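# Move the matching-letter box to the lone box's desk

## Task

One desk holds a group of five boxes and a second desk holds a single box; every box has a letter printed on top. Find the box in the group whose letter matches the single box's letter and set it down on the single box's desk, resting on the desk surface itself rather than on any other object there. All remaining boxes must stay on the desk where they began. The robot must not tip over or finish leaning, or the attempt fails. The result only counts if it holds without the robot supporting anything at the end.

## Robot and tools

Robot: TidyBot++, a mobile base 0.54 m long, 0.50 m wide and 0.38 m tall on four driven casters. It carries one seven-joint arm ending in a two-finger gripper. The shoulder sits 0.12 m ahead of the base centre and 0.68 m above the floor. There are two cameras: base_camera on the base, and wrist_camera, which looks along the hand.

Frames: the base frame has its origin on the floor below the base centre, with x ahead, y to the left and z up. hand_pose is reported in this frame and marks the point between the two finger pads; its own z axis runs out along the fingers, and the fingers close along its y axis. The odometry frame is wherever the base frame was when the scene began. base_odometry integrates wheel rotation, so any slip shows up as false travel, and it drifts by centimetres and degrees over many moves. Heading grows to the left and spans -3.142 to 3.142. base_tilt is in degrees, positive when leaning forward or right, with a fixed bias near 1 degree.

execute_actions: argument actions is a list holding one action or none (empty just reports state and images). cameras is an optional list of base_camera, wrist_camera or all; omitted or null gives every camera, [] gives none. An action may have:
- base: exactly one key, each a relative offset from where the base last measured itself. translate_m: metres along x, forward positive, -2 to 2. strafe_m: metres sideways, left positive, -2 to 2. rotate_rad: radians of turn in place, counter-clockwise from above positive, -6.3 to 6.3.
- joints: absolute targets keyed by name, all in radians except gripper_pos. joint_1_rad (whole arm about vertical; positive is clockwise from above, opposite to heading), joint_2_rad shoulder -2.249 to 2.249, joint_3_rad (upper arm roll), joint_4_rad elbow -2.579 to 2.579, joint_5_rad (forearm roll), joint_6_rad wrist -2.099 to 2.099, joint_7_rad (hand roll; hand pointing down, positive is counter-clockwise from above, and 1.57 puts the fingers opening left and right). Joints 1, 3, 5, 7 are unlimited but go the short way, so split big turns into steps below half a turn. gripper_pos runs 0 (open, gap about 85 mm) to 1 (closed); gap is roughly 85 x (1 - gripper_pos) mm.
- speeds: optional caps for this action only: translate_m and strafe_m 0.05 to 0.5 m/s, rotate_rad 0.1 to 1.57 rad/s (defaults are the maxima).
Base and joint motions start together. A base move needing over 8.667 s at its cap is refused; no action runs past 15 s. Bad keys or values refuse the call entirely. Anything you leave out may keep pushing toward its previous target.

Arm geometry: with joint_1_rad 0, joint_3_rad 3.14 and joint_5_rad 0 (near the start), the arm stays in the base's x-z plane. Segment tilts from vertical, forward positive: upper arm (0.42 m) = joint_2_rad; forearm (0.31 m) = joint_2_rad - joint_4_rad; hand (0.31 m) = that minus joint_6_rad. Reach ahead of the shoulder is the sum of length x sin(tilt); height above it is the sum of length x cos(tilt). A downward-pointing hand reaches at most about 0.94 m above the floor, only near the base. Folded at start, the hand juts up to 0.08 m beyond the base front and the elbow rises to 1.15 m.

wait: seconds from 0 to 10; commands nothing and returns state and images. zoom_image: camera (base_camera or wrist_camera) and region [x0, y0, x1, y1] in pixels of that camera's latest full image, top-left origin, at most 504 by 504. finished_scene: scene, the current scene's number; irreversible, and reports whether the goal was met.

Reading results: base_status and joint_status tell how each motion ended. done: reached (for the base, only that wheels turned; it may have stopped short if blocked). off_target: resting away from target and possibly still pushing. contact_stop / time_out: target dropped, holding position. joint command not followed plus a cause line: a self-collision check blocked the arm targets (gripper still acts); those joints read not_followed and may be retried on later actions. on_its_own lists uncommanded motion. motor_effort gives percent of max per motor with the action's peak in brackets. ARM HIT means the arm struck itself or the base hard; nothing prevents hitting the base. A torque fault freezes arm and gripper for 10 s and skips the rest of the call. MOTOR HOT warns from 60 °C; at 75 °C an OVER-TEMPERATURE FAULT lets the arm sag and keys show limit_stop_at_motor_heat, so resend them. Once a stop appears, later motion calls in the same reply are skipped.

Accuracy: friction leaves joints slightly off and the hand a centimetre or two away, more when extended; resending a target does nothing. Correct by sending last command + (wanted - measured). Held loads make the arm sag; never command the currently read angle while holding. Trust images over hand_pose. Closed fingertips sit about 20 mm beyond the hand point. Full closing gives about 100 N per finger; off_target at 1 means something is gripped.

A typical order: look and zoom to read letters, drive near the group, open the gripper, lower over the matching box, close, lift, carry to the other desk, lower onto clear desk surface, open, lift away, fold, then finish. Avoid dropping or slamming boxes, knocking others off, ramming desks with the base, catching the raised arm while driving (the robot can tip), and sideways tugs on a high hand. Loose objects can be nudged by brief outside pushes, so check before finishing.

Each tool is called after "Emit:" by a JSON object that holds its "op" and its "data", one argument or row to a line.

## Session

Emit:
{"op": "execute_actions", "data": {
  "actions": []
}}

Scene clock: 0.00 s.
base_odometry: x=+0.000 y=+0.000 heading=+0.000 (m, m, rad; odometry frame)
base_tilt: forward=-0.4 right=-0.2 (deg)
base_status: not commanded
joint_positions: joint_1_rad=-0.008 joint_2_rad=-0.376 joint_3_rad=+3.156 joint_4_rad=-2.560 joint_5_rad=-0.002 joint_6_rad=-0.838 joint_7_rad=+1.593 gripper_pos=+0.000
joint_status: not commanded
motor_effort: joint_1_rad=+0 joint_2_rad=-1 joint_3_rad=+0 joint_4_rad=+13 joint_5_rad=-1 joint_6_rad=+1 joint_7_rad=+0 (%)
hand_pose: x=+0.2591 y=+0.0016 z=+0.5833 quat_wxyz=(-0.003, +0.998, +0.008, +0.060) (m; base frame)
pictures: base_camera, wrist_camera
Images, in order (width x height): base_camera 644x364, wrist_camera 644x476.

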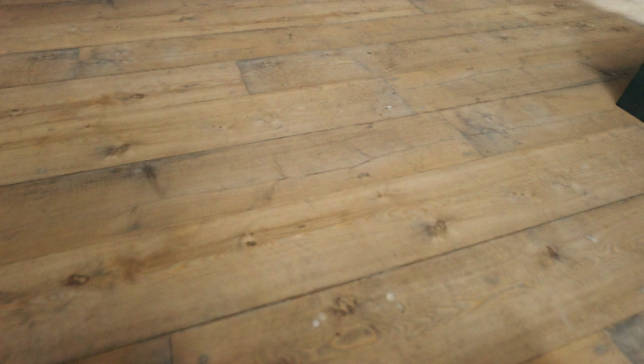

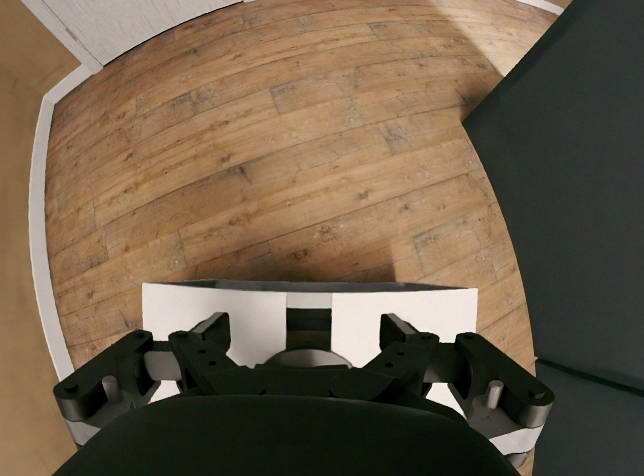

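Emit:
{"op": "execute_actions", "data": {
  "actions": [
    {"joints":{"joint_1_rad":0.7,"joint_2_rad":-0.6,"joint_4_rad":-2.3,"joint_6_rad":-0.2}}
  ],
  "cameras": ["wrist_camera"]
}}

Emit:
{"op": "execute_actions", "data": {
  "actions": [
    {"joints":{"joint_1_rad":2.0}}
  ],
  "cameras": ["wrist_camera"]
}}

Scene clock: 4.63 s.
base_odometry: x=+0.000 y=+0.000 heading=+0.000 (m, m, rad; odometry frame)
base_tilt: forward=-0.4 right=-0.2 (deg)
base_status: not commanded
joint_positions: joint_1_rad=+0.689 joint_2_rad=-0.586 joint_3_rad=+3.156 joint_4_rad=-2.322 joint_5_rad=-0.002 joint_6_rad=-0.222 joint_7_rad=+1.593 gripper_pos=+0.000
joint_status: all done
motor_effort: joint_1_rad=+0(1) joint_2_rad=-1(3) joint_3_rad=+0(0) joint_4_rad=+20(20) joint_5_rad=-1(0) joint_6_rad=+7(6) joint_7_rad=-1(1) (%)
hand_pose: x=+0.3985 y=-0.2359 z=+0.8632 quat_wxyz=(+0.194, +0.782, -0.279, +0.523) (m; base frame)
pictures: wrist_camera
Images, in order (width x height): wrist_camera 644x476.

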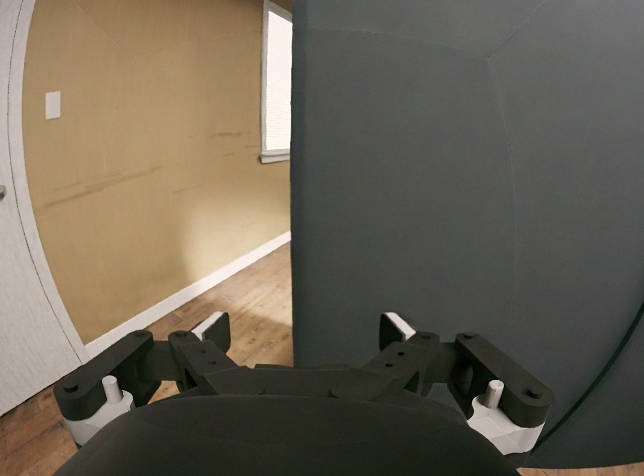

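Scene clock: 7.20 s.
base_odometry: x=+0.000 y=+0.000 heading=+0.000 (m, m, rad; odometry frame)
base_tilt: forward=-0.4 right=-0.2 (deg)
base_status: not commanded
joint_positions: joint_1_rad=+1.989 joint_2_rad=-0.586 joint_3_rad=+3.156 joint_4_rad=-2.322 joint_5_rad=-0.002 joint_6_rad=-0.222 joint_7_rad=+1.593 gripper_pos=+0.000
joint_status: all done
motor_effort: joint_1_rad=+0(1) joint_2_rad=-1(1) joint_3_rad=-1(0) joint_4_rad=+20(20) joint_5_rad=+0(1) joint_6_rad=+7(7) joint_7_rad=-1(1) (%)
hand_pose: x=-0.0335 y=-0.3325 z=+0.8632 quat_wxyz=(+0.471, +0.454, -0.695, +0.299) (m; base frame)
pictures: wrist_camera
Images, in order (width x height): wrist_camera 644x476.

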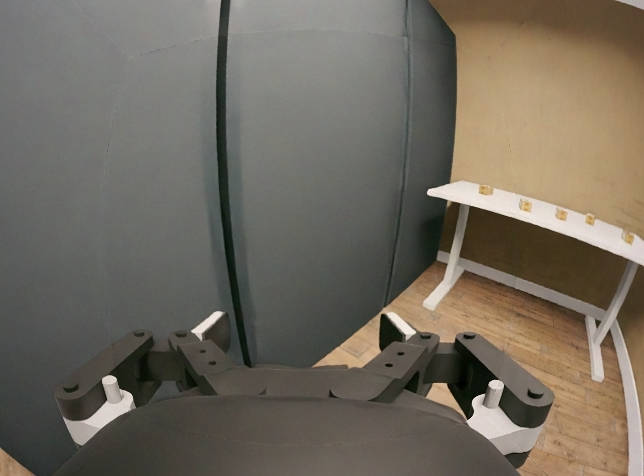

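Emit:
{"op": "execute_actions", "data": {
  "actions": [
    {"base":{"rotate_rad":0.35},"joints":{"joint_1_rad":1.0,"joint_2_rad":-0.6,"joint_4_rad":-2.45,"joint_6_rad":-0.6}}
  ]
}}

Scene clock: 25.00 s.
base_odometry: x=+0.000 y=+0.000 heading=+0.350 (m, m, rad; odometry frame)
base_tilt: forward=-0.4 right=-0.2 (deg)
base_status: done
joint_positions: joint_1_rad=+1.012 joint_2_rad=-0.589 joint_3_rad=+3.156 joint_4_rad=-2.426 joint_5_rad=-0.002 joint_6_rad=-0.576 joint_7_rad=+1.593 gripper_pos=+0.000
joint_status: all done
motor_effort: joint_1_rad=+0(1) joint_2_rad=+1(2) joint_3_rad=+0(0) joint_4_rad=+19(21) joint_5_rad=+0(1) joint_6_rad=+5(7) joint_7_rad=+0(0) (%)
hand_pose: x=+0.2642 y=-0.2359 z=+0.7168 quat_wxyz=(+0.174, +0.819, -0.450, +0.311) (m; base frame)
pictures: base_camera, wrist_camera
Images, in order (width x height): base_camera 644x364, wrist_camera 644x476.

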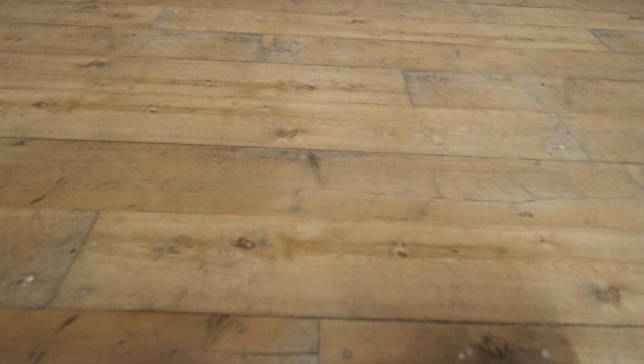

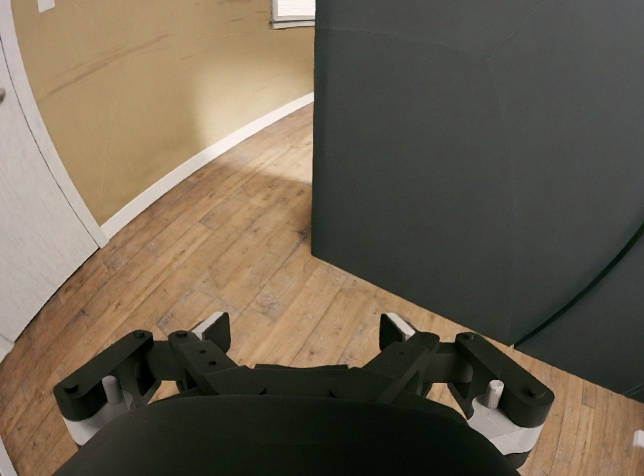

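Emit:
{"op": "execute_actions", "data": {
  "actions": [
    {"base":{"translate_m":0.85}}
  ],
  "cameras": []
}}

Emit:
{"op": "execute_actions", "data": {
  "actions": [
    {"joints":{"joint_1_rad":1.57,"joint_6_rad":-0.2}}
  ]
}}

Scene clock: 32.60 s.
base_odometry: x=+0.798 y=+0.292 heading=+0.350 (m, m, rad; odometry frame)
base_tilt: forward=-0.4 right=-0.2 (deg)
base_status: done
joint_positions: joint_1_rad=+1.012 joint_2_rad=-0.589 joint_3_rad=+3.156 joint_4_rad=-2.426 joint_5_rad=-0.002 joint_6_rad=-0.576 joint_7_rad=+1.593 gripper_pos=+0.000
joint_status: not commanded
motor_effort: joint_1_rad=+0(0) joint_2_rad=+1(2) joint_3_rad=+0(1) joint_4_rad=+19(19) joint_5_rad=+0(1) joint_6_rad=+5(5) joint_7_rad=+0(0) (%)
hand_pose: x=+0.2641 y=-0.2356 z=+0.7166 quat_wxyz=(+0.174, +0.819, -0.450, +0.311) (m; base frame)
pictures: none
No camera images: the call's "cameras" was empty. Leave "cameras" out to get every camera's image.

Scene clock: 34.40 s.
base_odometry: x=+0.798 y=+0.292 heading=+0.350 (m, m, rad; odometry frame)
base_tilt: forward=-0.4 right=-0.2 (deg)
base_status: not commanded
joint_positions: joint_1_rad=+1.559 joint_2_rad=-0.589 joint_3_rad=+3.156 joint_4_rad=-2.428 joint_5_rad=-0.002 joint_6_rad=-0.223 joint_7_rad=+1.593 gripper_pos=+0.000
joint_status: all done
motor_effort: joint_1_rad=+0(1) joint_2_rad=+0(1) joint_3_rad=+0(0) joint_4_rad=+20(20) joint_5_rad=+0(1) joint_6_rad=+7(7) joint_7_rad=+0(0) (%)
hand_pose: x=+0.1195 y=-0.3440 z=+0.8019 quat_wxyz=(+0.365, +0.611, -0.602, +0.362) (m; base frame)
pictures: base_camera, wrist_camera
Images, in order (width x height): base_camera 644x364, wrist_camera 644x476.

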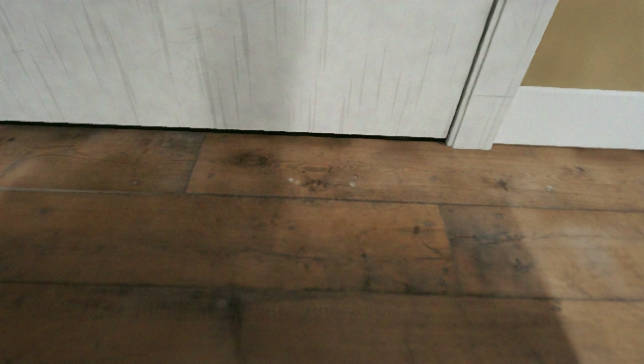

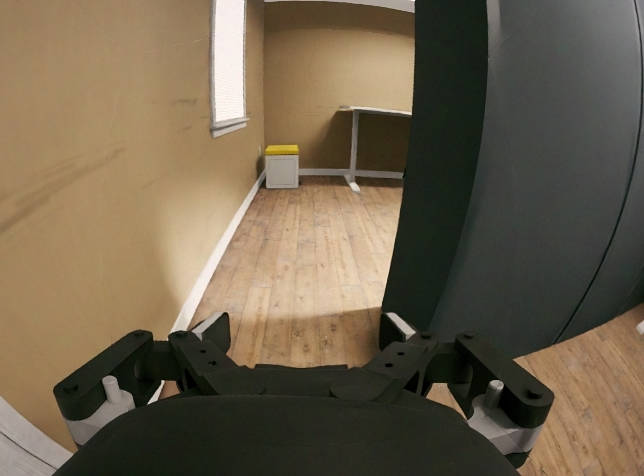

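Emit:
{"op": "execute_actions", "data": {
  "actions": [
    {"base":{"translate_m":0.1}}
  ],
  "cameras": []
}}

Emit:
{"op": "execute_actions", "data": {
  "actions": [
    {"base":{"rotate_rad":-1.57},"joints":{"joint_1_rad":0.0,"joint_4_rad":-2.2},"speeds":{"rotate_rad":1.2}}
  ]
}}

Scene clock: 42.10 s.
base_odometry: x=+0.892 y=+0.326 heading=+0.350 (m, m, rad; odometry frame)
base_tilt: forward=-0.4 right=-0.2 (deg)
base_status: done
joint_positions: joint_1_rad=+1.559 joint_2_rad=-0.589 joint_3_rad=+3.156 joint_4_rad=-2.428 joint_5_rad=-0.002 joint_6_rad=-0.223 joint_7_rad=+1.593 gripper_pos=+0.000
joint_status: not commanded
motor_effort: joint_1_rad=+0(0) joint_2_rad=-1(1) joint_3_rad=+0(1) joint_4_rad=+20(20) joint_5_rad=+0(0) joint_6_rad=+7(7) joint_7_rad=+0(0) (%)
hand_pose: x=+0.1195 y=-0.3440 z=+0.8019 quat_wxyz=(+0.365, +0.611, -0.602, +0.362) (m; base frame)
pictures: none
No camera images: the call's "cameras" was empty. Leave "cameras" out to get every camera's image.

Scene clock: 44.90 s.
base_odometry: x=+0.893 y=+0.327 heading=-1.219 (m, m, rad; odometry frame)
base_tilt: forward=-0.4 right=-0.2 (deg)
base_status: done
joint_positions: joint_1_rad=+0.011 joint_2_rad=-0.589 joint_3_rad=+3.156 joint_4_rad=-2.225 joint_5_rad=-0.002 joint_6_rad=-0.223 joint_7_rad=+1.593 gripper_pos=+0.000
joint_status: all done
motor_effort: joint_1_rad=+0(1) joint_2_rad=-2(2) joint_3_rad=+0(0) joint_4_rad=+21(21) joint_5_rad=+0(0) joint_6_rad=+7(7) joint_7_rad=-1(1) (%)
hand_pose: x=+0.4974 y=-0.0093 z=+0.9231 quat_wxyz=(+0.010, +0.801, -0.003, +0.598) (m; base frame)
pictures: base_camera, wrist_camera
Images, in order (width x height): base_camera 644x364, wrist_camera 644x476.

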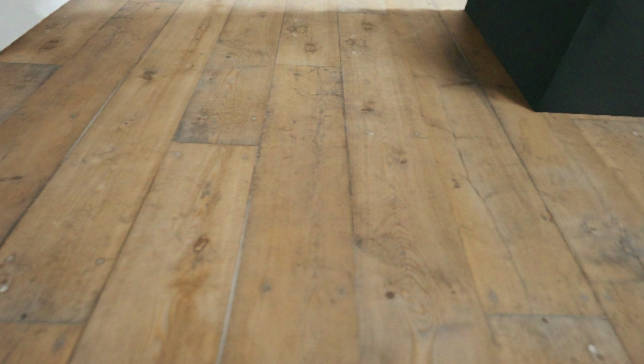

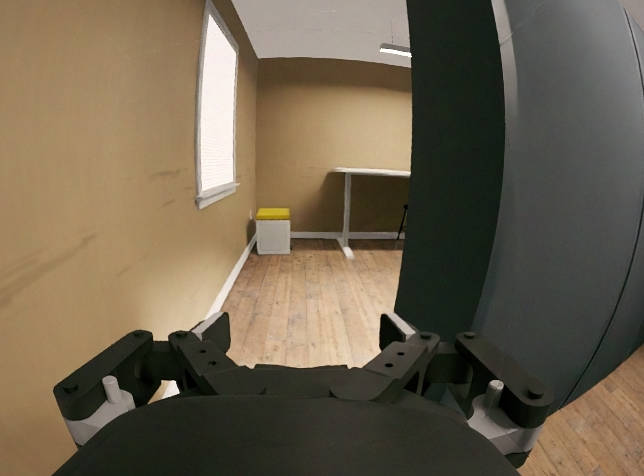

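Emit:
{"op": "execute_actions", "data": {
  "actions": [
    {"base":{"strafe_m":0.15}}
  ],
  "cameras": []
}}

Emit:
{"op": "execute_actions", "data": {
  "actions": [
    {"base":{"translate_m":1.5},"joints":{"joint_2_rad":-0.3,"joint_4_rad":-1.3,"joint_6_rad":-0.7}}
  ]
}}

Scene clock: 52.07 s.
base_odometry: x=+1.034 y=+0.378 heading=-1.220 (m, m, rad; odometry frame)
base_tilt: forward=-0.4 right=-0.2 (deg)
base_status: done
joint_positions: joint_1_rad=+0.011 joint_2_rad=-0.589 joint_3_rad=+3.156 joint_4_rad=-2.225 joint_5_rad=-0.002 joint_6_rad=-0.223 joint_7_rad=+1.593 gripper_pos=+0.000
joint_status: not commanded
motor_effort: joint_1_rad=+0(0) joint_2_rad=-1(2) joint_3_rad=+0(1) joint_4_rad=+21(21) joint_5_rad=-1(1) joint_6_rad=+8(8) joint_7_rad=-1(0) (%)
hand_pose: x=+0.4974 y=-0.0091 z=+0.9231 quat_wxyz=(+0.010, +0.801, -0.003, +0.598) (m; base frame)
pictures: none
No camera images: the call's "cameras" was empty. Leave "cameras" out to get every camera's image.

Scene clock: 56.43 s.
base_odometry: x=+1.550 y=-1.030 heading=-1.220 (m, m, rad; odometry frame)
base_tilt: forward=-0.4 right=-0.2 (deg)
base_status: done
joint_positions: joint_1_rad=+0.011 joint_2_rad=-0.300 joint_3_rad=+3.156 joint_4_rad=-1.320 joint_5_rad=-0.002 joint_6_rad=-0.678 joint_7_rad=+1.593 gripper_pos=+0.000
joint_status: all done
motor_effort: joint_1_rad=+0(0) joint_2_rad=-10(11) joint_3_rad=-1(0) joint_4_rad=+19(22) joint_5_rad=+0(1) joint_6_rad=+7(8) joint_7_rad=+0(0) (%)
hand_pose: x=+0.5713 y=-0.0116 z=+1.2088 quat_wxyz=(+0.013, +0.751, -0.002, +0.661) (m; base frame)
pictures: base_camera, wrist_camera
Images, in order (width x height): base_camera 644x364, wrist_camera 644x476.

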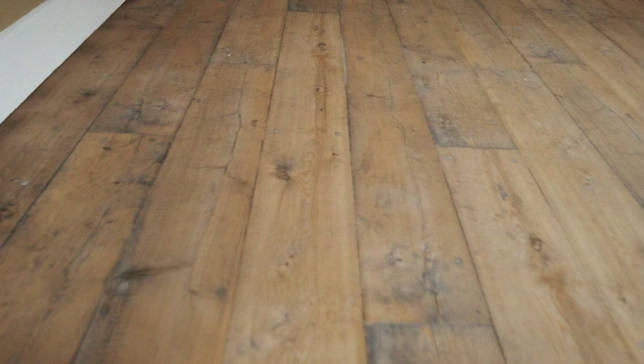

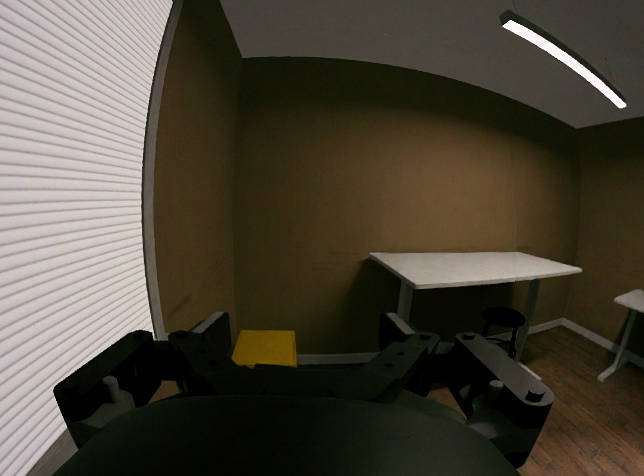

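Emit:
{"op": "execute_actions", "data": {
  "actions": [
    {"joints":{"joint_1_rad":1.1,"joint_6_rad":-0.9}}
  ],
  "cameras": ["wrist_camera"]
}}

Scene clock: 61.10 s.
base_odometry: x=+1.550 y=-1.030 heading=-1.220 (m, m, rad; odometry frame)
base_tilt: forward=-0.4 right=-0.2 (deg)
base_status: not commanded
joint_positions: joint_1_rad=+1.089 joint_2_rad=-0.300 joint_3_rad=+3.156 joint_4_rad=-1.320 joint_5_rad=-0.002 joint_6_rad=-0.875 joint_7_rad=+1.593 gripper_pos=+0.000
joint_status: all done
motor_effort: joint_1_rad=+0(0) joint_2_rad=-9(10) joint_3_rad=-1(0) joint_4_rad=+18(19) joint_5_rad=+0(0) joint_6_rad=+8(7) joint_7_rad=+0(0) (%)
hand_pose: x=+0.3168 y=-0.3916 z=+1.1490 quat_wxyz=(+0.309, +0.696, -0.419, +0.495) (m; base frame)
pictures: wrist_camera
Images, in order (width x height): wrist_camera 644x476.

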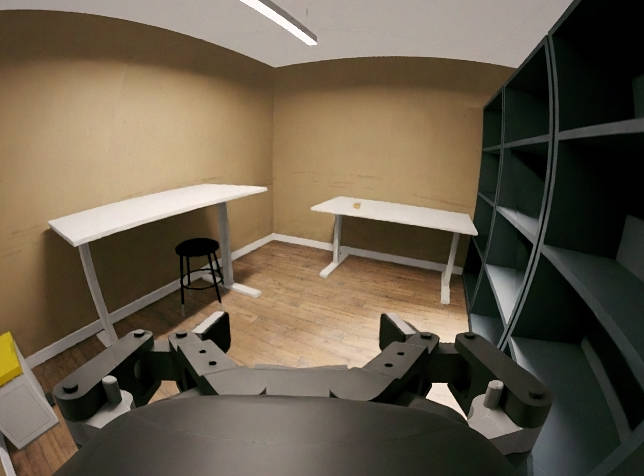

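Emit:
{"op": "execute_actions", "data": {
  "actions": [
    {"base":{"translate_m":0.55},"joints":{"joint_1_rad":1.57}}
  ],
  "cameras": []
}}

Emit:
{"op": "execute_actions", "data": {
  "actions": [
    {"base":{"rotate_rad":-1.58},"joints":{"joint_1_rad":0.0}}
  ],
  "cameras": []
}}

Emit:
{"op": "execute_actions", "data": {
  "actions": [
    {"base":{"translate_m":1.0}}
  ]
}}

Scene clock: 70.53 s.
base_odometry: x=+1.739 y=-1.547 heading=-1.219 (m, m, rad; odometry frame)
base_tilt: forward=-0.4 right=-0.2 (deg)
base_status: done
joint_positions: joint_1_rad=+1.557 joint_2_rad=-0.300 joint_3_rad=+3.156 joint_4_rad=-1.320 joint_5_rad=-0.002 joint_6_rad=-0.876 joint_7_rad=+1.593 gripper_pos=+0.000
joint_status: all done
motor_effort: joint_1_rad=+0(1) joint_2_rad=-9(9) joint_3_rad=-1(2) joint_4_rad=+18(19) joint_5_rad=-1(1) joint_6_rad=+7(7) joint_7_rad=-1(0) (%)
hand_pose: x=+0.1189 y=-0.4387 z=+1.1488 quat_wxyz=(+0.415, +0.580, -0.569, +0.410) (m; base frame)
pictures: none
No camera images: the call's "cameras" was empty. Leave "cameras" out to get every camera's image.

Scene clock: 73.33 s.
base_odometry: x=+1.739 y=-1.547 heading=-2.799 (m, m, rad; odometry frame)
base_tilt: forward=-0.4 right=-0.2 (deg)
base_status: done
joint_positions: joint_1_rad=+0.011 joint_2_rad=-0.300 joint_3_rad=+3.157 joint_4_rad=-1.320 joint_5_rad=-0.002 joint_6_rad=-0.876 joint_7_rad=+1.593 gripper_pos=+0.000
joint_status: all done
motor_effort: joint_1_rad=+1(0) joint_2_rad=-9(11) joint_3_rad=-1(2) joint_4_rad=+18(19) joint_5_rad=-1(2) joint_6_rad=+7(7) joint_7_rad=+0(0) (%)
hand_pose: x=+0.5575 y=-0.0113 z=+1.1487 quat_wxyz=(+0.011, +0.812, -0.002, +0.583) (m; base frame)
pictures: none
No camera images: the call's "cameras" was empty. Leave "cameras" out to get every camera's image.

Scene clock: 76.70 s.
base_odometry: x=+0.797 y=-1.882 heading=-2.800 (m, m, rad; odometry frame)
base_tilt: forward=-0.4 right=-0.2 (deg)
base_status: done
joint_positions: joint_1_rad=+0.011 joint_2_rad=-0.298 joint_3_rad=+3.157 joint_4_rad=-1.319 joint_5_rad=-0.002 joint_6_rad=-0.879 joint_7_rad=+1.593 gripper_pos=+0.000
joint_status: not commanded
motor_effort: joint_1_rad=+0(0) joint_2_rad=-9(13) joint_3_rad=-1(0) joint_4_rad=+18(19) joint_5_rad=-1(1) joint_6_rad=+7(8) joint_7_rad=+0(0) (%)
hand_pose: x=+0.5584 y=-0.0113 z=+1.1473 quat_wxyz=(+0.011, +0.814, -0.002, +0.581) (m; base frame)
pictures: base_camera, wrist_camera
Images, in order (width x height): base_camera 644x364, wrist_camera 644x476.

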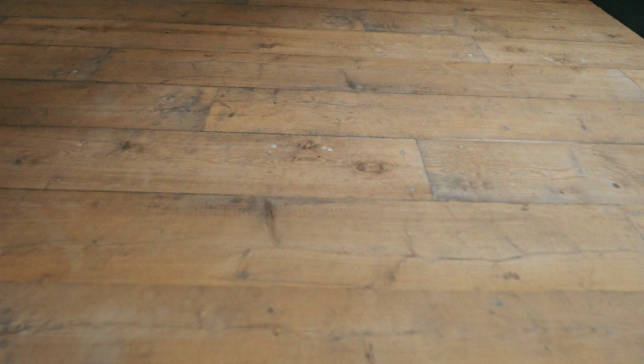

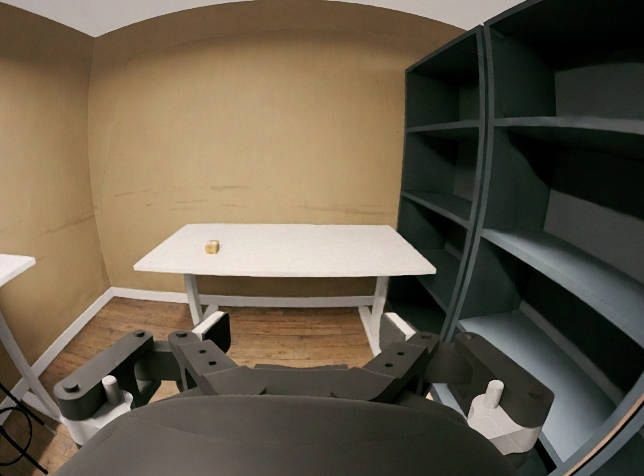

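Emit:
{"op": "execute_actions", "data": {
  "actions": [
    {"base":{"translate_m":0.65},"joints":{"joint_1_rad":-0.3,"joint_6_rad":-1.15}}
  ]
}}

Scene clock: 82.63 s.
base_odometry: x=+0.184 y=-2.100 heading=-2.800 (m, m, rad; odometry frame)
base_tilt: forward=-0.4 right=-0.2 (deg)
base_status: done
joint_positions: joint_1_rad=-0.289 joint_2_rad=-0.299 joint_3_rad=+3.157 joint_4_rad=-1.319 joint_5_rad=-0.002 joint_6_rad=-1.128 joint_7_rad=+1.593 gripper_pos=+0.000
joint_status: all done
motor_effort: joint_1_rad=+0(1) joint_2_rad=-9(12) joint_3_rad=+0(0) joint_4_rad=+18(19) joint_5_rad=-1(1) joint_6_rad=+7(7) joint_7_rad=+0(0) (%)
hand_pose: x=+0.5089 y=+0.1101 z=+1.0786 quat_wxyz=(-0.063, +0.870, +0.129, +0.472) (m; base frame)
pictures: base_camera, wrist_camera
Images, in order (width x height): base_camera 644x364, wrist_camera 644x476.

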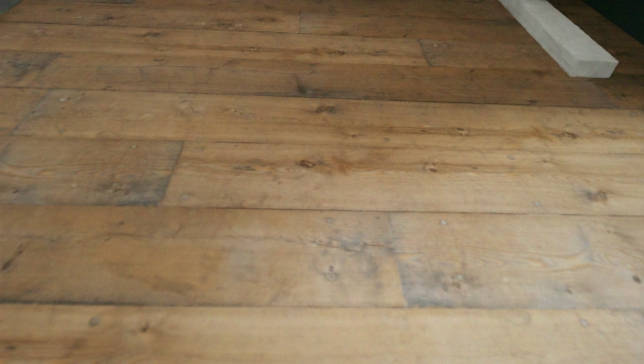

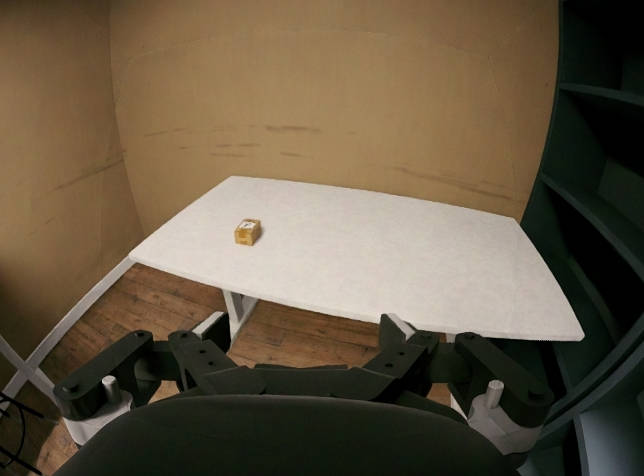

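Emit:
{"op": "zoom_image", "data": {
  "camera": "wrist_camera",
  "region": [210, 200, 290, 260]
}}

Region (210, 200, 290, 260) of wrist_camera's 644x476 image, scaled by 6.300; it fills the top 378 rows of this view, and the rest is white.

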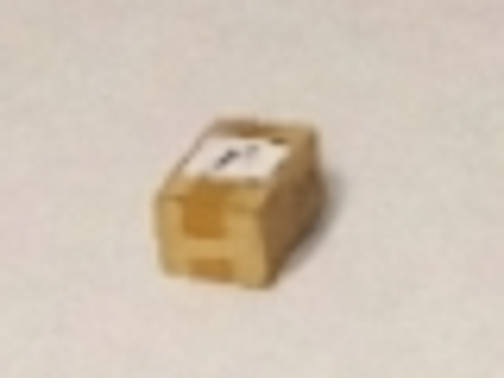

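Emit:
{"op": "execute_actions", "data": {
  "actions": [
    {"base":{"translate_m":0.35},"joints":{"joint_1_rad":-0.55,"joint_2_rad":0.1,"joint_4_rad":-0.9,"joint_6_rad":-1.45}}
  ]
}}

Scene clock: 88.80 s.
base_odometry: x=-0.146 y=-2.217 heading=-2.801 (m, m, rad; odometry frame)
base_tilt: forward=-0.4 right=-0.2 (deg)
base_status: done
joint_positions: joint_1_rad=-0.537 joint_2_rad=+0.113 joint_3_rad=+3.157 joint_4_rad=-0.924 joint_5_rad=-0.002 joint_6_rad=-1.425 joint_7_rad=+1.593 gripper_pos=+0.000
joint_status: all done
motor_effort: joint_1_rad=+0(1) joint_2_rad=-23(30) joint_3_rad=-1(2) joint_4_rad=+17(17) joint_5_rad=+0(1) joint_6_rad=+5(7) joint_7_rad=+0(0) (%)
hand_pose: x=+0.5634 y=+0.2585 z=+1.0176 quat_wxyz=(-0.083, +0.908, +0.254, +0.323) (m; base frame)
pictures: base_camera, wrist_camera
Images, in order (width x height): base_camera 644x364, wrist_camera 644x476.

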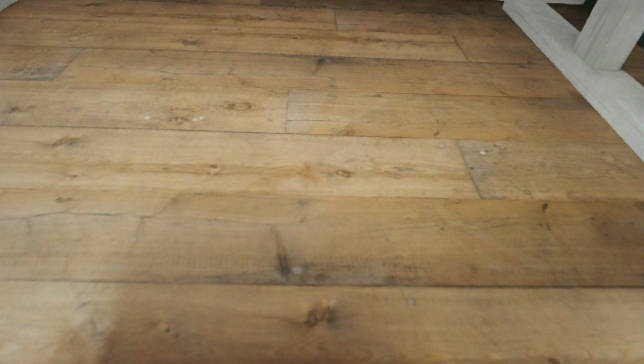

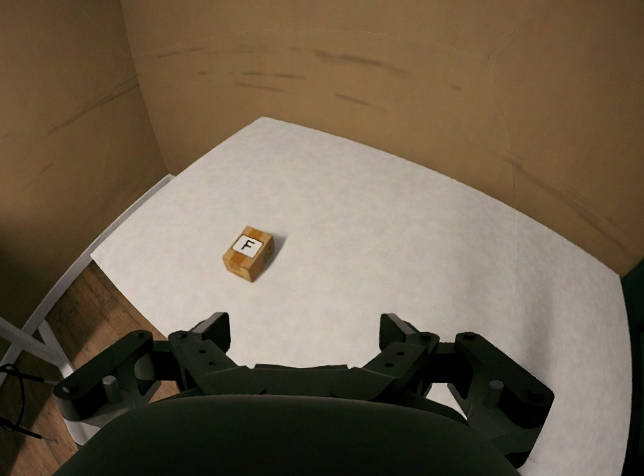

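Emit:
{"op": "zoom_image", "data": {
  "camera": "wrist_camera",
  "region": [210, 215, 290, 290]
}}

Region (210, 215, 290, 290) of wrist_camera's 644x476 image, scaled by 6.300; it fills the top 472 rows of this view, and the rest is white.

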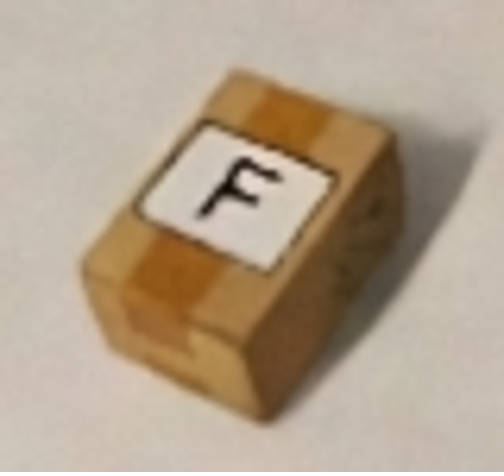

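Emit:
{"op": "execute_actions", "data": {
  "actions": [
    {"base":{"translate_m":-2.0},"joints":{"joint_1_rad":0.0,"joint_2_rad":-0.6,"joint_4_rad":-2.3,"joint_6_rad":-0.4}}
  ],
  "cameras": []
}}

Emit:
{"op": "execute_actions", "data": {
  "actions": [
    {"base":{"rotate_rad":-1.56}}
  ]
}}

Scene clock: 100.23 s.
base_odometry: x=+1.740 y=-1.549 heading=-2.801 (m, m, rad; odometry frame)
base_tilt: forward=-0.4 right=-0.2 (deg)
base_status: done
joint_positions: joint_1_rad=-0.014 joint_2_rad=-0.594 joint_3_rad=+3.157 joint_4_rad=-2.280 joint_5_rad=-0.002 joint_6_rad=-0.424 joint_7_rad=+1.593 gripper_pos=+0.000
joint_status: all done
motor_effort: joint_1_rad=+0(3) joint_2_rad=-1(28) joint_3_rad=-1(1) joint_4_rad=+20(21) joint_5_rad=-1(1) joint_6_rad=+7(6) joint_7_rad=-1(0) (%)
hand_pose: x=+0.4631 y=+0.0008 z=+0.8343 quat_wxyz=(+0.001, +0.870, +0.008, +0.493) (m; base frame)
pictures: none
No camera images: the call's "cameras" was empty. Leave "cameras" out to get every camera's image.

Scene clock: 102.50 s.
base_odometry: x=+1.740 y=-1.549 heading=+1.923 (m, m, rad; odometry frame)
base_tilt: forward=-0.4 right=-0.2 (deg)
base_status: done
joint_positions: joint_1_rad=-0.009 joint_2_rad=-0.594 joint_3_rad=+3.157 joint_4_rad=-2.280 joint_5_rad=-0.002 joint_6_rad=-0.423 joint_7_rad=+1.593 gripper_pos=+0.000
joint_status: not commanded
motor_effort: joint_1_rad=+0(1) joint_2_rad=-1(1) joint_3_rad=-1(0) joint_4_rad=+20(20) joint_5_rad=-1(0) joint_6_rad=+7(7) joint_7_rad=+0(0) (%)
hand_pose: x=+0.4632 y=-0.0008 z=+0.8345 quat_wxyz=(+0.002, +0.870, +0.006, +0.493) (m; base frame)
pictures: base_camera, wrist_camera
Images, in order (width x height): base_camera 644x364, wrist_camera 644x476.

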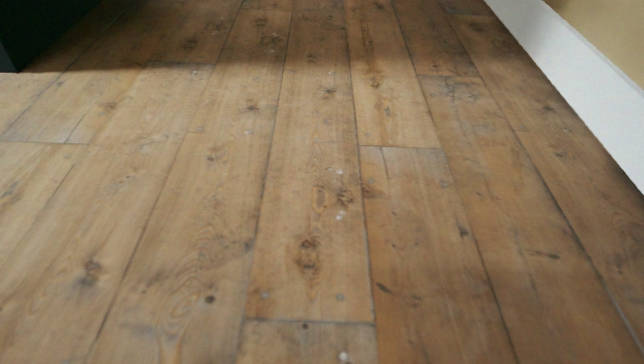

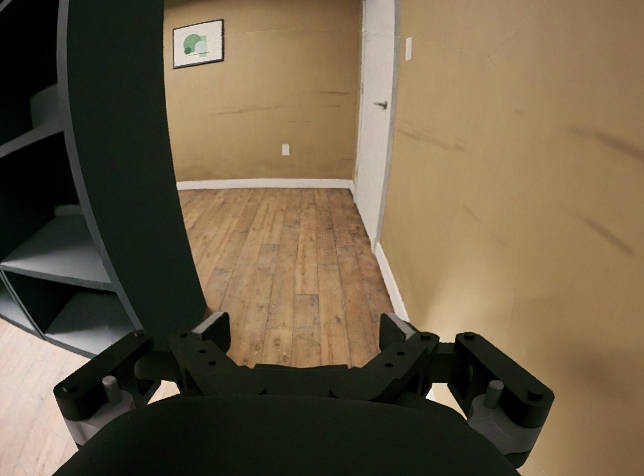

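Emit:
{"op": "execute_actions", "data": {
  "actions": [
    {"base":{"strafe_m":0.13}}
  ],
  "cameras": []
}}

Emit:
{"op": "execute_actions", "data": {
  "actions": [
    {"base":{"translate_m":2.0}}
  ]
}}

Emit:
{"op": "execute_actions", "data": {
  "actions": [
    {"base":{"rotate_rad":1.57},"speeds":{"rotate_rad":1.2}}
  ]
}}

Scene clock: 109.17 s.
base_odometry: x=+1.617 y=-1.594 heading=+1.922 (m, m, rad; odometry frame)
base_tilt: forward=-0.4 right=-0.2 (deg)
base_status: done
joint_positions: joint_1_rad=-0.009 joint_2_rad=-0.594 joint_3_rad=+3.156 joint_4_rad=-2.280 joint_5_rad=-0.002 joint_6_rad=-0.423 joint_7_rad=+1.593 gripper_pos=+0.000
joint_status: not commanded
motor_effort: joint_1_rad=+0(0) joint_2_rad=-1(1) joint_3_rad=-1(1) joint_4_rad=+20(21) joint_5_rad=-1(1) joint_6_rad=+6(7) joint_7_rad=+0(1) (%)
hand_pose: x=+0.4632 y=-0.0008 z=+0.8345 quat_wxyz=(+0.002, +0.870, +0.006, +0.493) (m; base frame)
pictures: none
No camera images: the call's "cameras" was empty. Leave "cameras" out to get every camera's image.

Scene clock: 114.53 s.
base_odometry: x=+0.929 y=+0.284 heading=+1.922 (m, m, rad; odometry frame)
base_tilt: forward=-0.4 right=-0.2 (deg)
base_status: done
joint_positions: joint_1_rad=-0.009 joint_2_rad=-0.595 joint_3_rad=+3.156 joint_4_rad=-2.280 joint_5_rad=-0.002 joint_6_rad=-0.421 joint_7_rad=+1.593 gripper_pos=+0.000
joint_status: not commanded
motor_effort: joint_1_rad=+0(1) joint_2_rad=-1(3) joint_3_rad=+0(0) joint_4_rad=+20(21) joint_5_rad=+0(1) joint_6_rad=+7(7) joint_7_rad=+0(1) (%)
hand_pose: x=+0.4632 y=-0.0008 z=+0.8355 quat_wxyz=(+0.002, +0.869, +0.006, +0.495) (m; base frame)
pictures: base_camera, wrist_camera
Images, in order (width x height): base_camera 644x364, wrist_camera 644x476.

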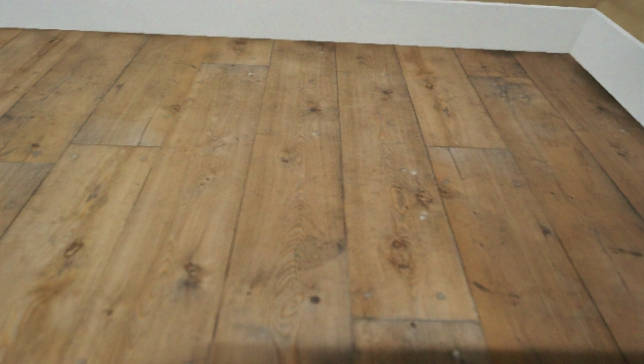

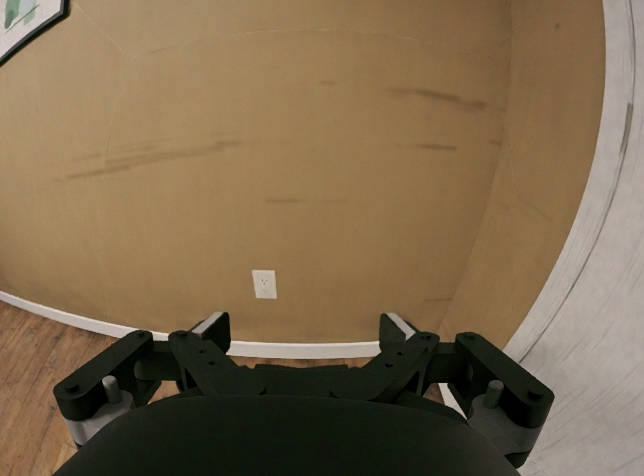

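Scene clock: 116.90 s.
base_odometry: x=+0.929 y=+0.284 heading=-2.792 (m, m, rad; odometry frame)
base_tilt: forward=-0.4 right=-0.2 (deg)
base_status: done
joint_positions: joint_1_rad=-0.009 joint_2_rad=-0.595 joint_3_rad=+3.156 joint_4_rad=-2.280 joint_5_rad=-0.002 joint_6_rad=-0.421 joint_7_rad=+1.593 gripper_pos=+0.000
joint_status: not commanded
motor_effort: joint_1_rad=+0(0) joint_2_rad=-1(1) joint_3_rad=-1(0) joint_4_rad=+20(20) joint_5_rad=+0(1) joint_6_rad=+6(6) joint_7_rad=+0(0) (%)
hand_pose: x=+0.4632 y=-0.0009 z=+0.8355 quat_wxyz=(+0.002, +0.869, +0.006, +0.495) (m; base frame)
pictures: base_camera, wrist_camera
Images, in order (width x height): base_camera 644x364, wrist_camera 644x476.

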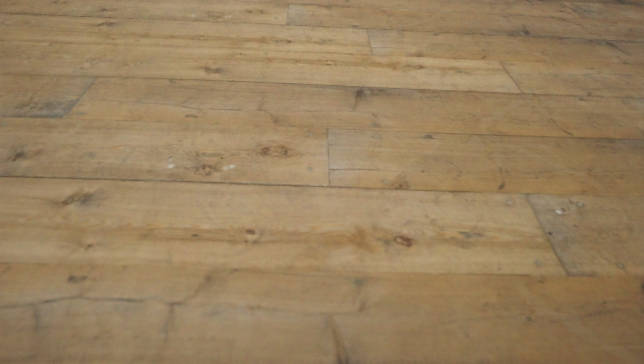

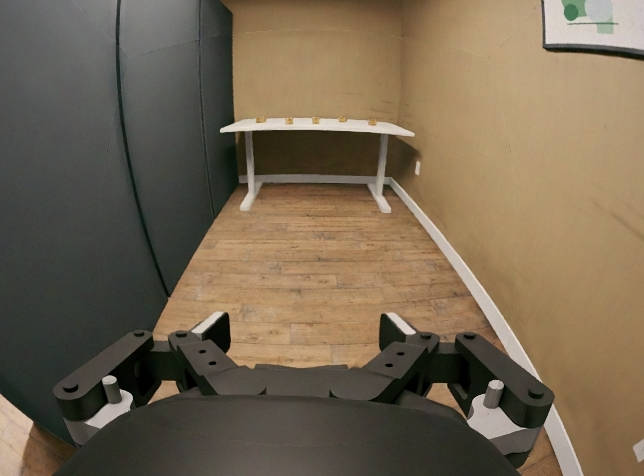

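Emit:
{"op": "execute_actions", "data": {
  "actions": [
    {"base":{"translate_m":1.85},"joints":{"joint_2_rad":-0.1,"joint_4_rad":-0.9,"joint_6_rad":-1.5}}
  ]
}}

Scene clock: 124.50 s.
base_odometry: x=-0.809 y=-0.351 heading=-2.791 (m, m, rad; odometry frame)
base_tilt: forward=-0.4 right=-0.2 (deg)
base_status: done
joint_positions: joint_1_rad=-0.009 joint_2_rad=-0.099 joint_3_rad=+3.156 joint_4_rad=-0.922 joint_5_rad=-0.002 joint_6_rad=-1.476 joint_7_rad=+1.593 gripper_pos=+0.000
joint_status: all done
motor_effort: joint_1_rad=+0(0) joint_2_rad=-14(16) joint_3_rad=-1(0) joint_4_rad=+16(21) joint_5_rad=+0(0) joint_6_rad=+6(8) joint_7_rad=+0(0) (%)
hand_pose: x=+0.5402 y=-0.0012 z=+1.1075 quat_wxyz=(+0.004, +0.912, +0.008, +0.409) (m; base frame)
pictures: base_camera, wrist_camera
Images, in order (width x height): base_camera 644x364, wrist_camera 644x476.

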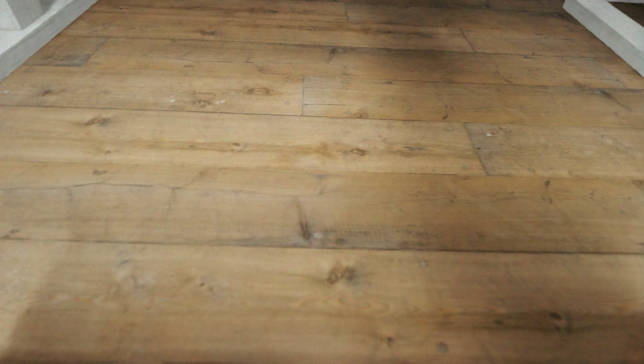

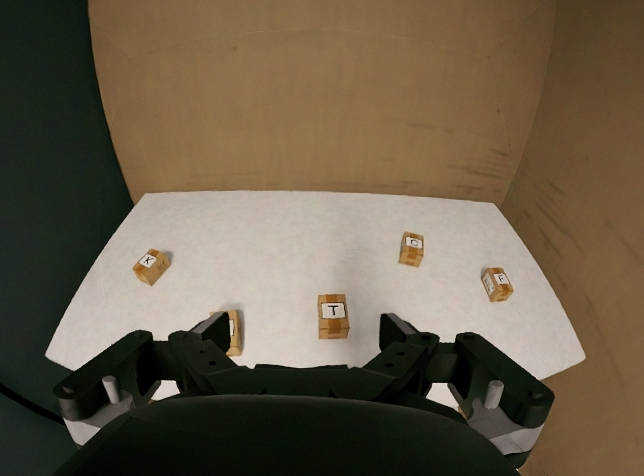

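Emit:
{"op": "zoom_image", "data": {
  "camera": "wrist_camera",
  "region": [380, 215, 540, 320]
}}

Emit:
{"op": "zoom_image", "data": {
  "camera": "wrist_camera",
  "region": [120, 230, 360, 370]
}}

Region (380, 215, 540, 320) of wrist_camera's 644x476 image, scaled by 3.150; it fills the top 331 rows of this view, and the rest is white.

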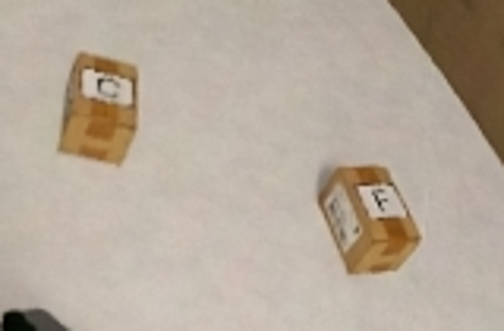

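Region (120, 230, 360, 370) of wrist_camera's 644x476 image, scaled by 2.100; it fills the top 294 rows of this view, and the rest is white.

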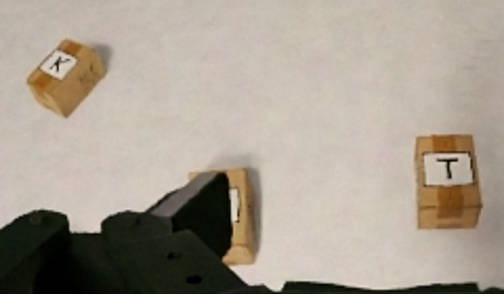

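Emit:
{"op": "execute_actions", "data": {
  "actions": [
    {"base":{"strafe_m":-0.3},"joints":{"joint_1_rad":0.2,"joint_2_rad":0.1,"joint_4_rad":-0.9,"joint_6_rad":-1.55}}
  ]
}}

Scene clock: 132.17 s.
base_odometry: x=-0.912 y=-0.070 heading=-2.791 (m, m, rad; odometry frame)
base_tilt: forward=-0.4 right=-0.2 (deg)
base_status: done
joint_positions: joint_1_rad=+0.196 joint_2_rad=+0.109 joint_3_rad=+3.156 joint_4_rad=-0.917 joint_5_rad=-0.002 joint_6_rad=-1.525 joint_7_rad=+1.593 gripper_pos=+0.000
joint_status: all done
motor_effort: joint_1_rad=+0(2) joint_2_rad=-23(27) joint_3_rad=-1(3) joint_4_rad=+17(17) joint_5_rad=+0(2) joint_6_rad=+4(5) joint_7_rad=+0(1) (%)
hand_pose: x=+0.5969 y=-0.0996 z=+1.0048 quat_wxyz=(+0.034, +0.952, -0.089, +0.290) (m; base frame)
pictures: base_camera, wrist_camera
Images, in order (width x height): base_camera 644x364, wrist_camera 644x476.

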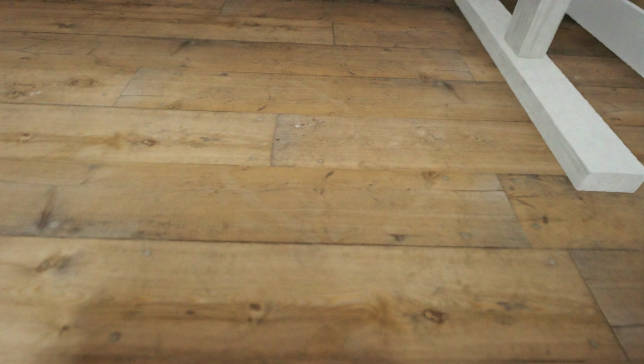

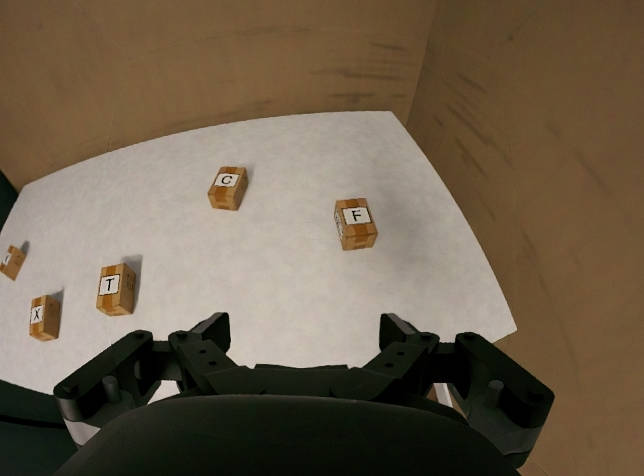

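Emit:
{"op": "zoom_image", "data": {
  "camera": "wrist_camera",
  "region": [310, 180, 410, 270]
}}

Emit:
{"op": "zoom_image", "data": {
  "camera": "wrist_camera",
  "region": [0, 230, 160, 350]
}}

Region (310, 180, 410, 270) of wrist_camera's 644x476 image, scaled by 5.040; it fills the top 454 rows of this view, and the rest is white.

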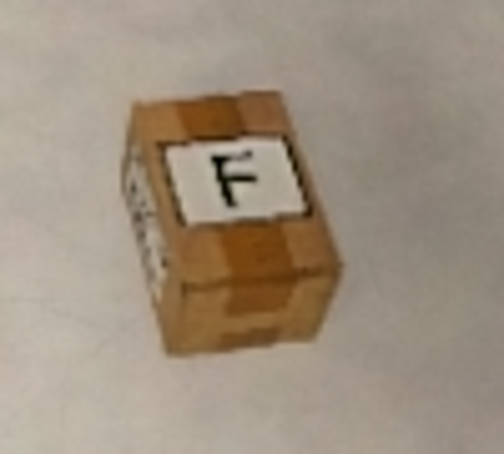

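Region (0, 230, 160, 350) of wrist_camera's 644x476 image, scaled by 3.150; it fills the top 378 rows of this view, and the rest is white.

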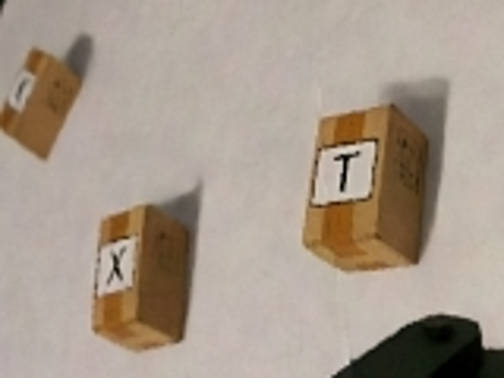

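Emit:
{"op": "execute_actions", "data": {
  "actions": [
    {"base":{"translate_m":0.12},"joints":{"joint_1_rad":0.33,"joint_2_rad":0.2,"joint_4_rad":-1.0,"joint_6_rad":-1.6}}
  ]
}}

Scene clock: 148.93 s.
base_odometry: x=-1.025 y=-0.111 heading=-2.791 (m, m, rad; odometry frame)
base_tilt: forward=-0.4 right=-0.2 (deg)
base_status: done
joint_positions: joint_1_rad=+0.323 joint_2_rad=+0.207 joint_3_rad=+3.156 joint_4_rad=-0.984 joint_5_rad=-0.002 joint_6_rad=-1.575 joint_7_rad=+1.593 gripper_pos=+0.000
joint_status: all done
motor_effort: joint_1_rad=+0(2) joint_2_rad=-26(32) joint_3_rad=-1(2) joint_4_rad=+17(19) joint_5_rad=-1(2) joint_6_rad=+3(4) joint_7_rad=+0(0) (%)
hand_pose: x=+0.5850 y=-0.1605 z=+0.9204 quat_wxyz=(+0.034, +0.970, -0.153, +0.184) (m; base frame)
pictures: base_camera, wrist_camera
Images, in order (width x height): base_camera 644x364, wrist_camera 644x476.

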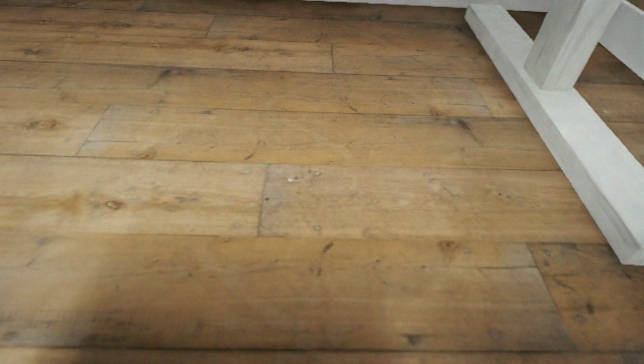

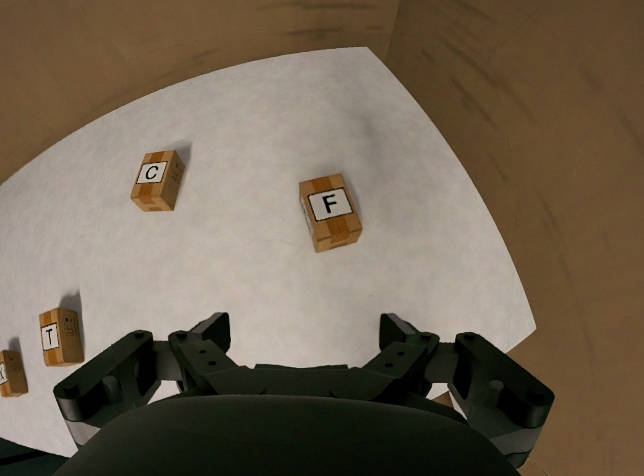

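Emit:
{"op": "execute_actions", "data": {
  "actions": [
    {"joints":{"joint_1_rad":0.375,"joint_2_rad":0.6,"joint_4_rad":-0.66,"joint_6_rad":-1.54,"joint_7_rad":1.9}}
  ]
}}

Scene clock: 159.90 s.
base_odometry: x=-1.025 y=-0.111 heading=-2.791 (m, m, rad; odometry frame)
base_tilt: forward=-0.4 right=-0.2 (deg)
base_status: not commanded
joint_positions: joint_1_rad=+0.361 joint_2_rad=+0.605 joint_3_rad=+3.156 joint_4_rad=-0.684 joint_5_rad=-0.002 joint_6_rad=-1.564 joint_7_rad=+1.864 gripper_pos=+0.000
joint_status: all done
motor_effort: joint_1_rad=+0(1) joint_2_rad=-40(43) joint_3_rad=-1(1) joint_4_rad=+16(18) joint_5_rad=-1(0) joint_6_rad=+2(2) joint_7_rad=+0(0) (%)
hand_pose: x=+0.7068 y=-0.2271 z=+0.8167 quat_wxyz=(+0.050, +0.989, -0.039, +0.135) (m; base frame)
pictures: base_camera, wrist_camera
Images, in order (width x height): base_camera 644x364, wrist_camera 644x476.

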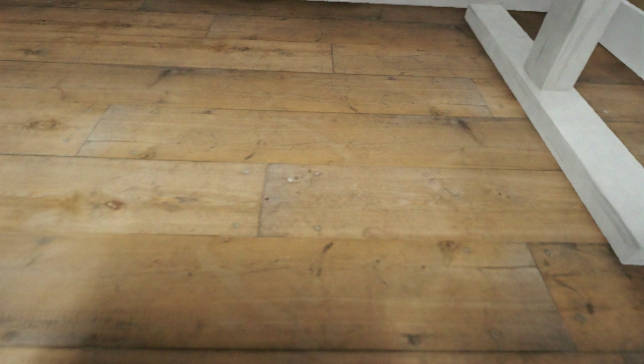

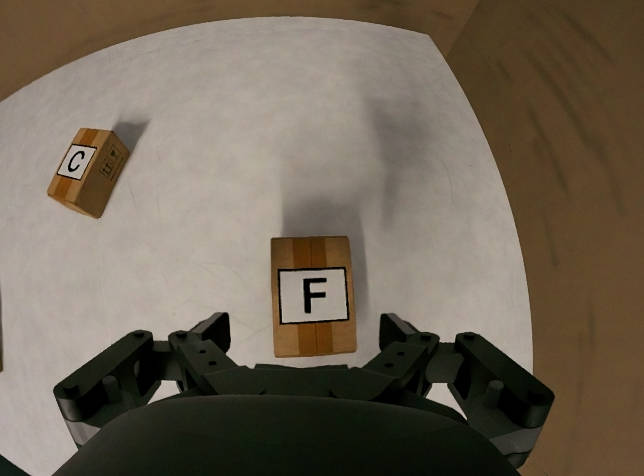

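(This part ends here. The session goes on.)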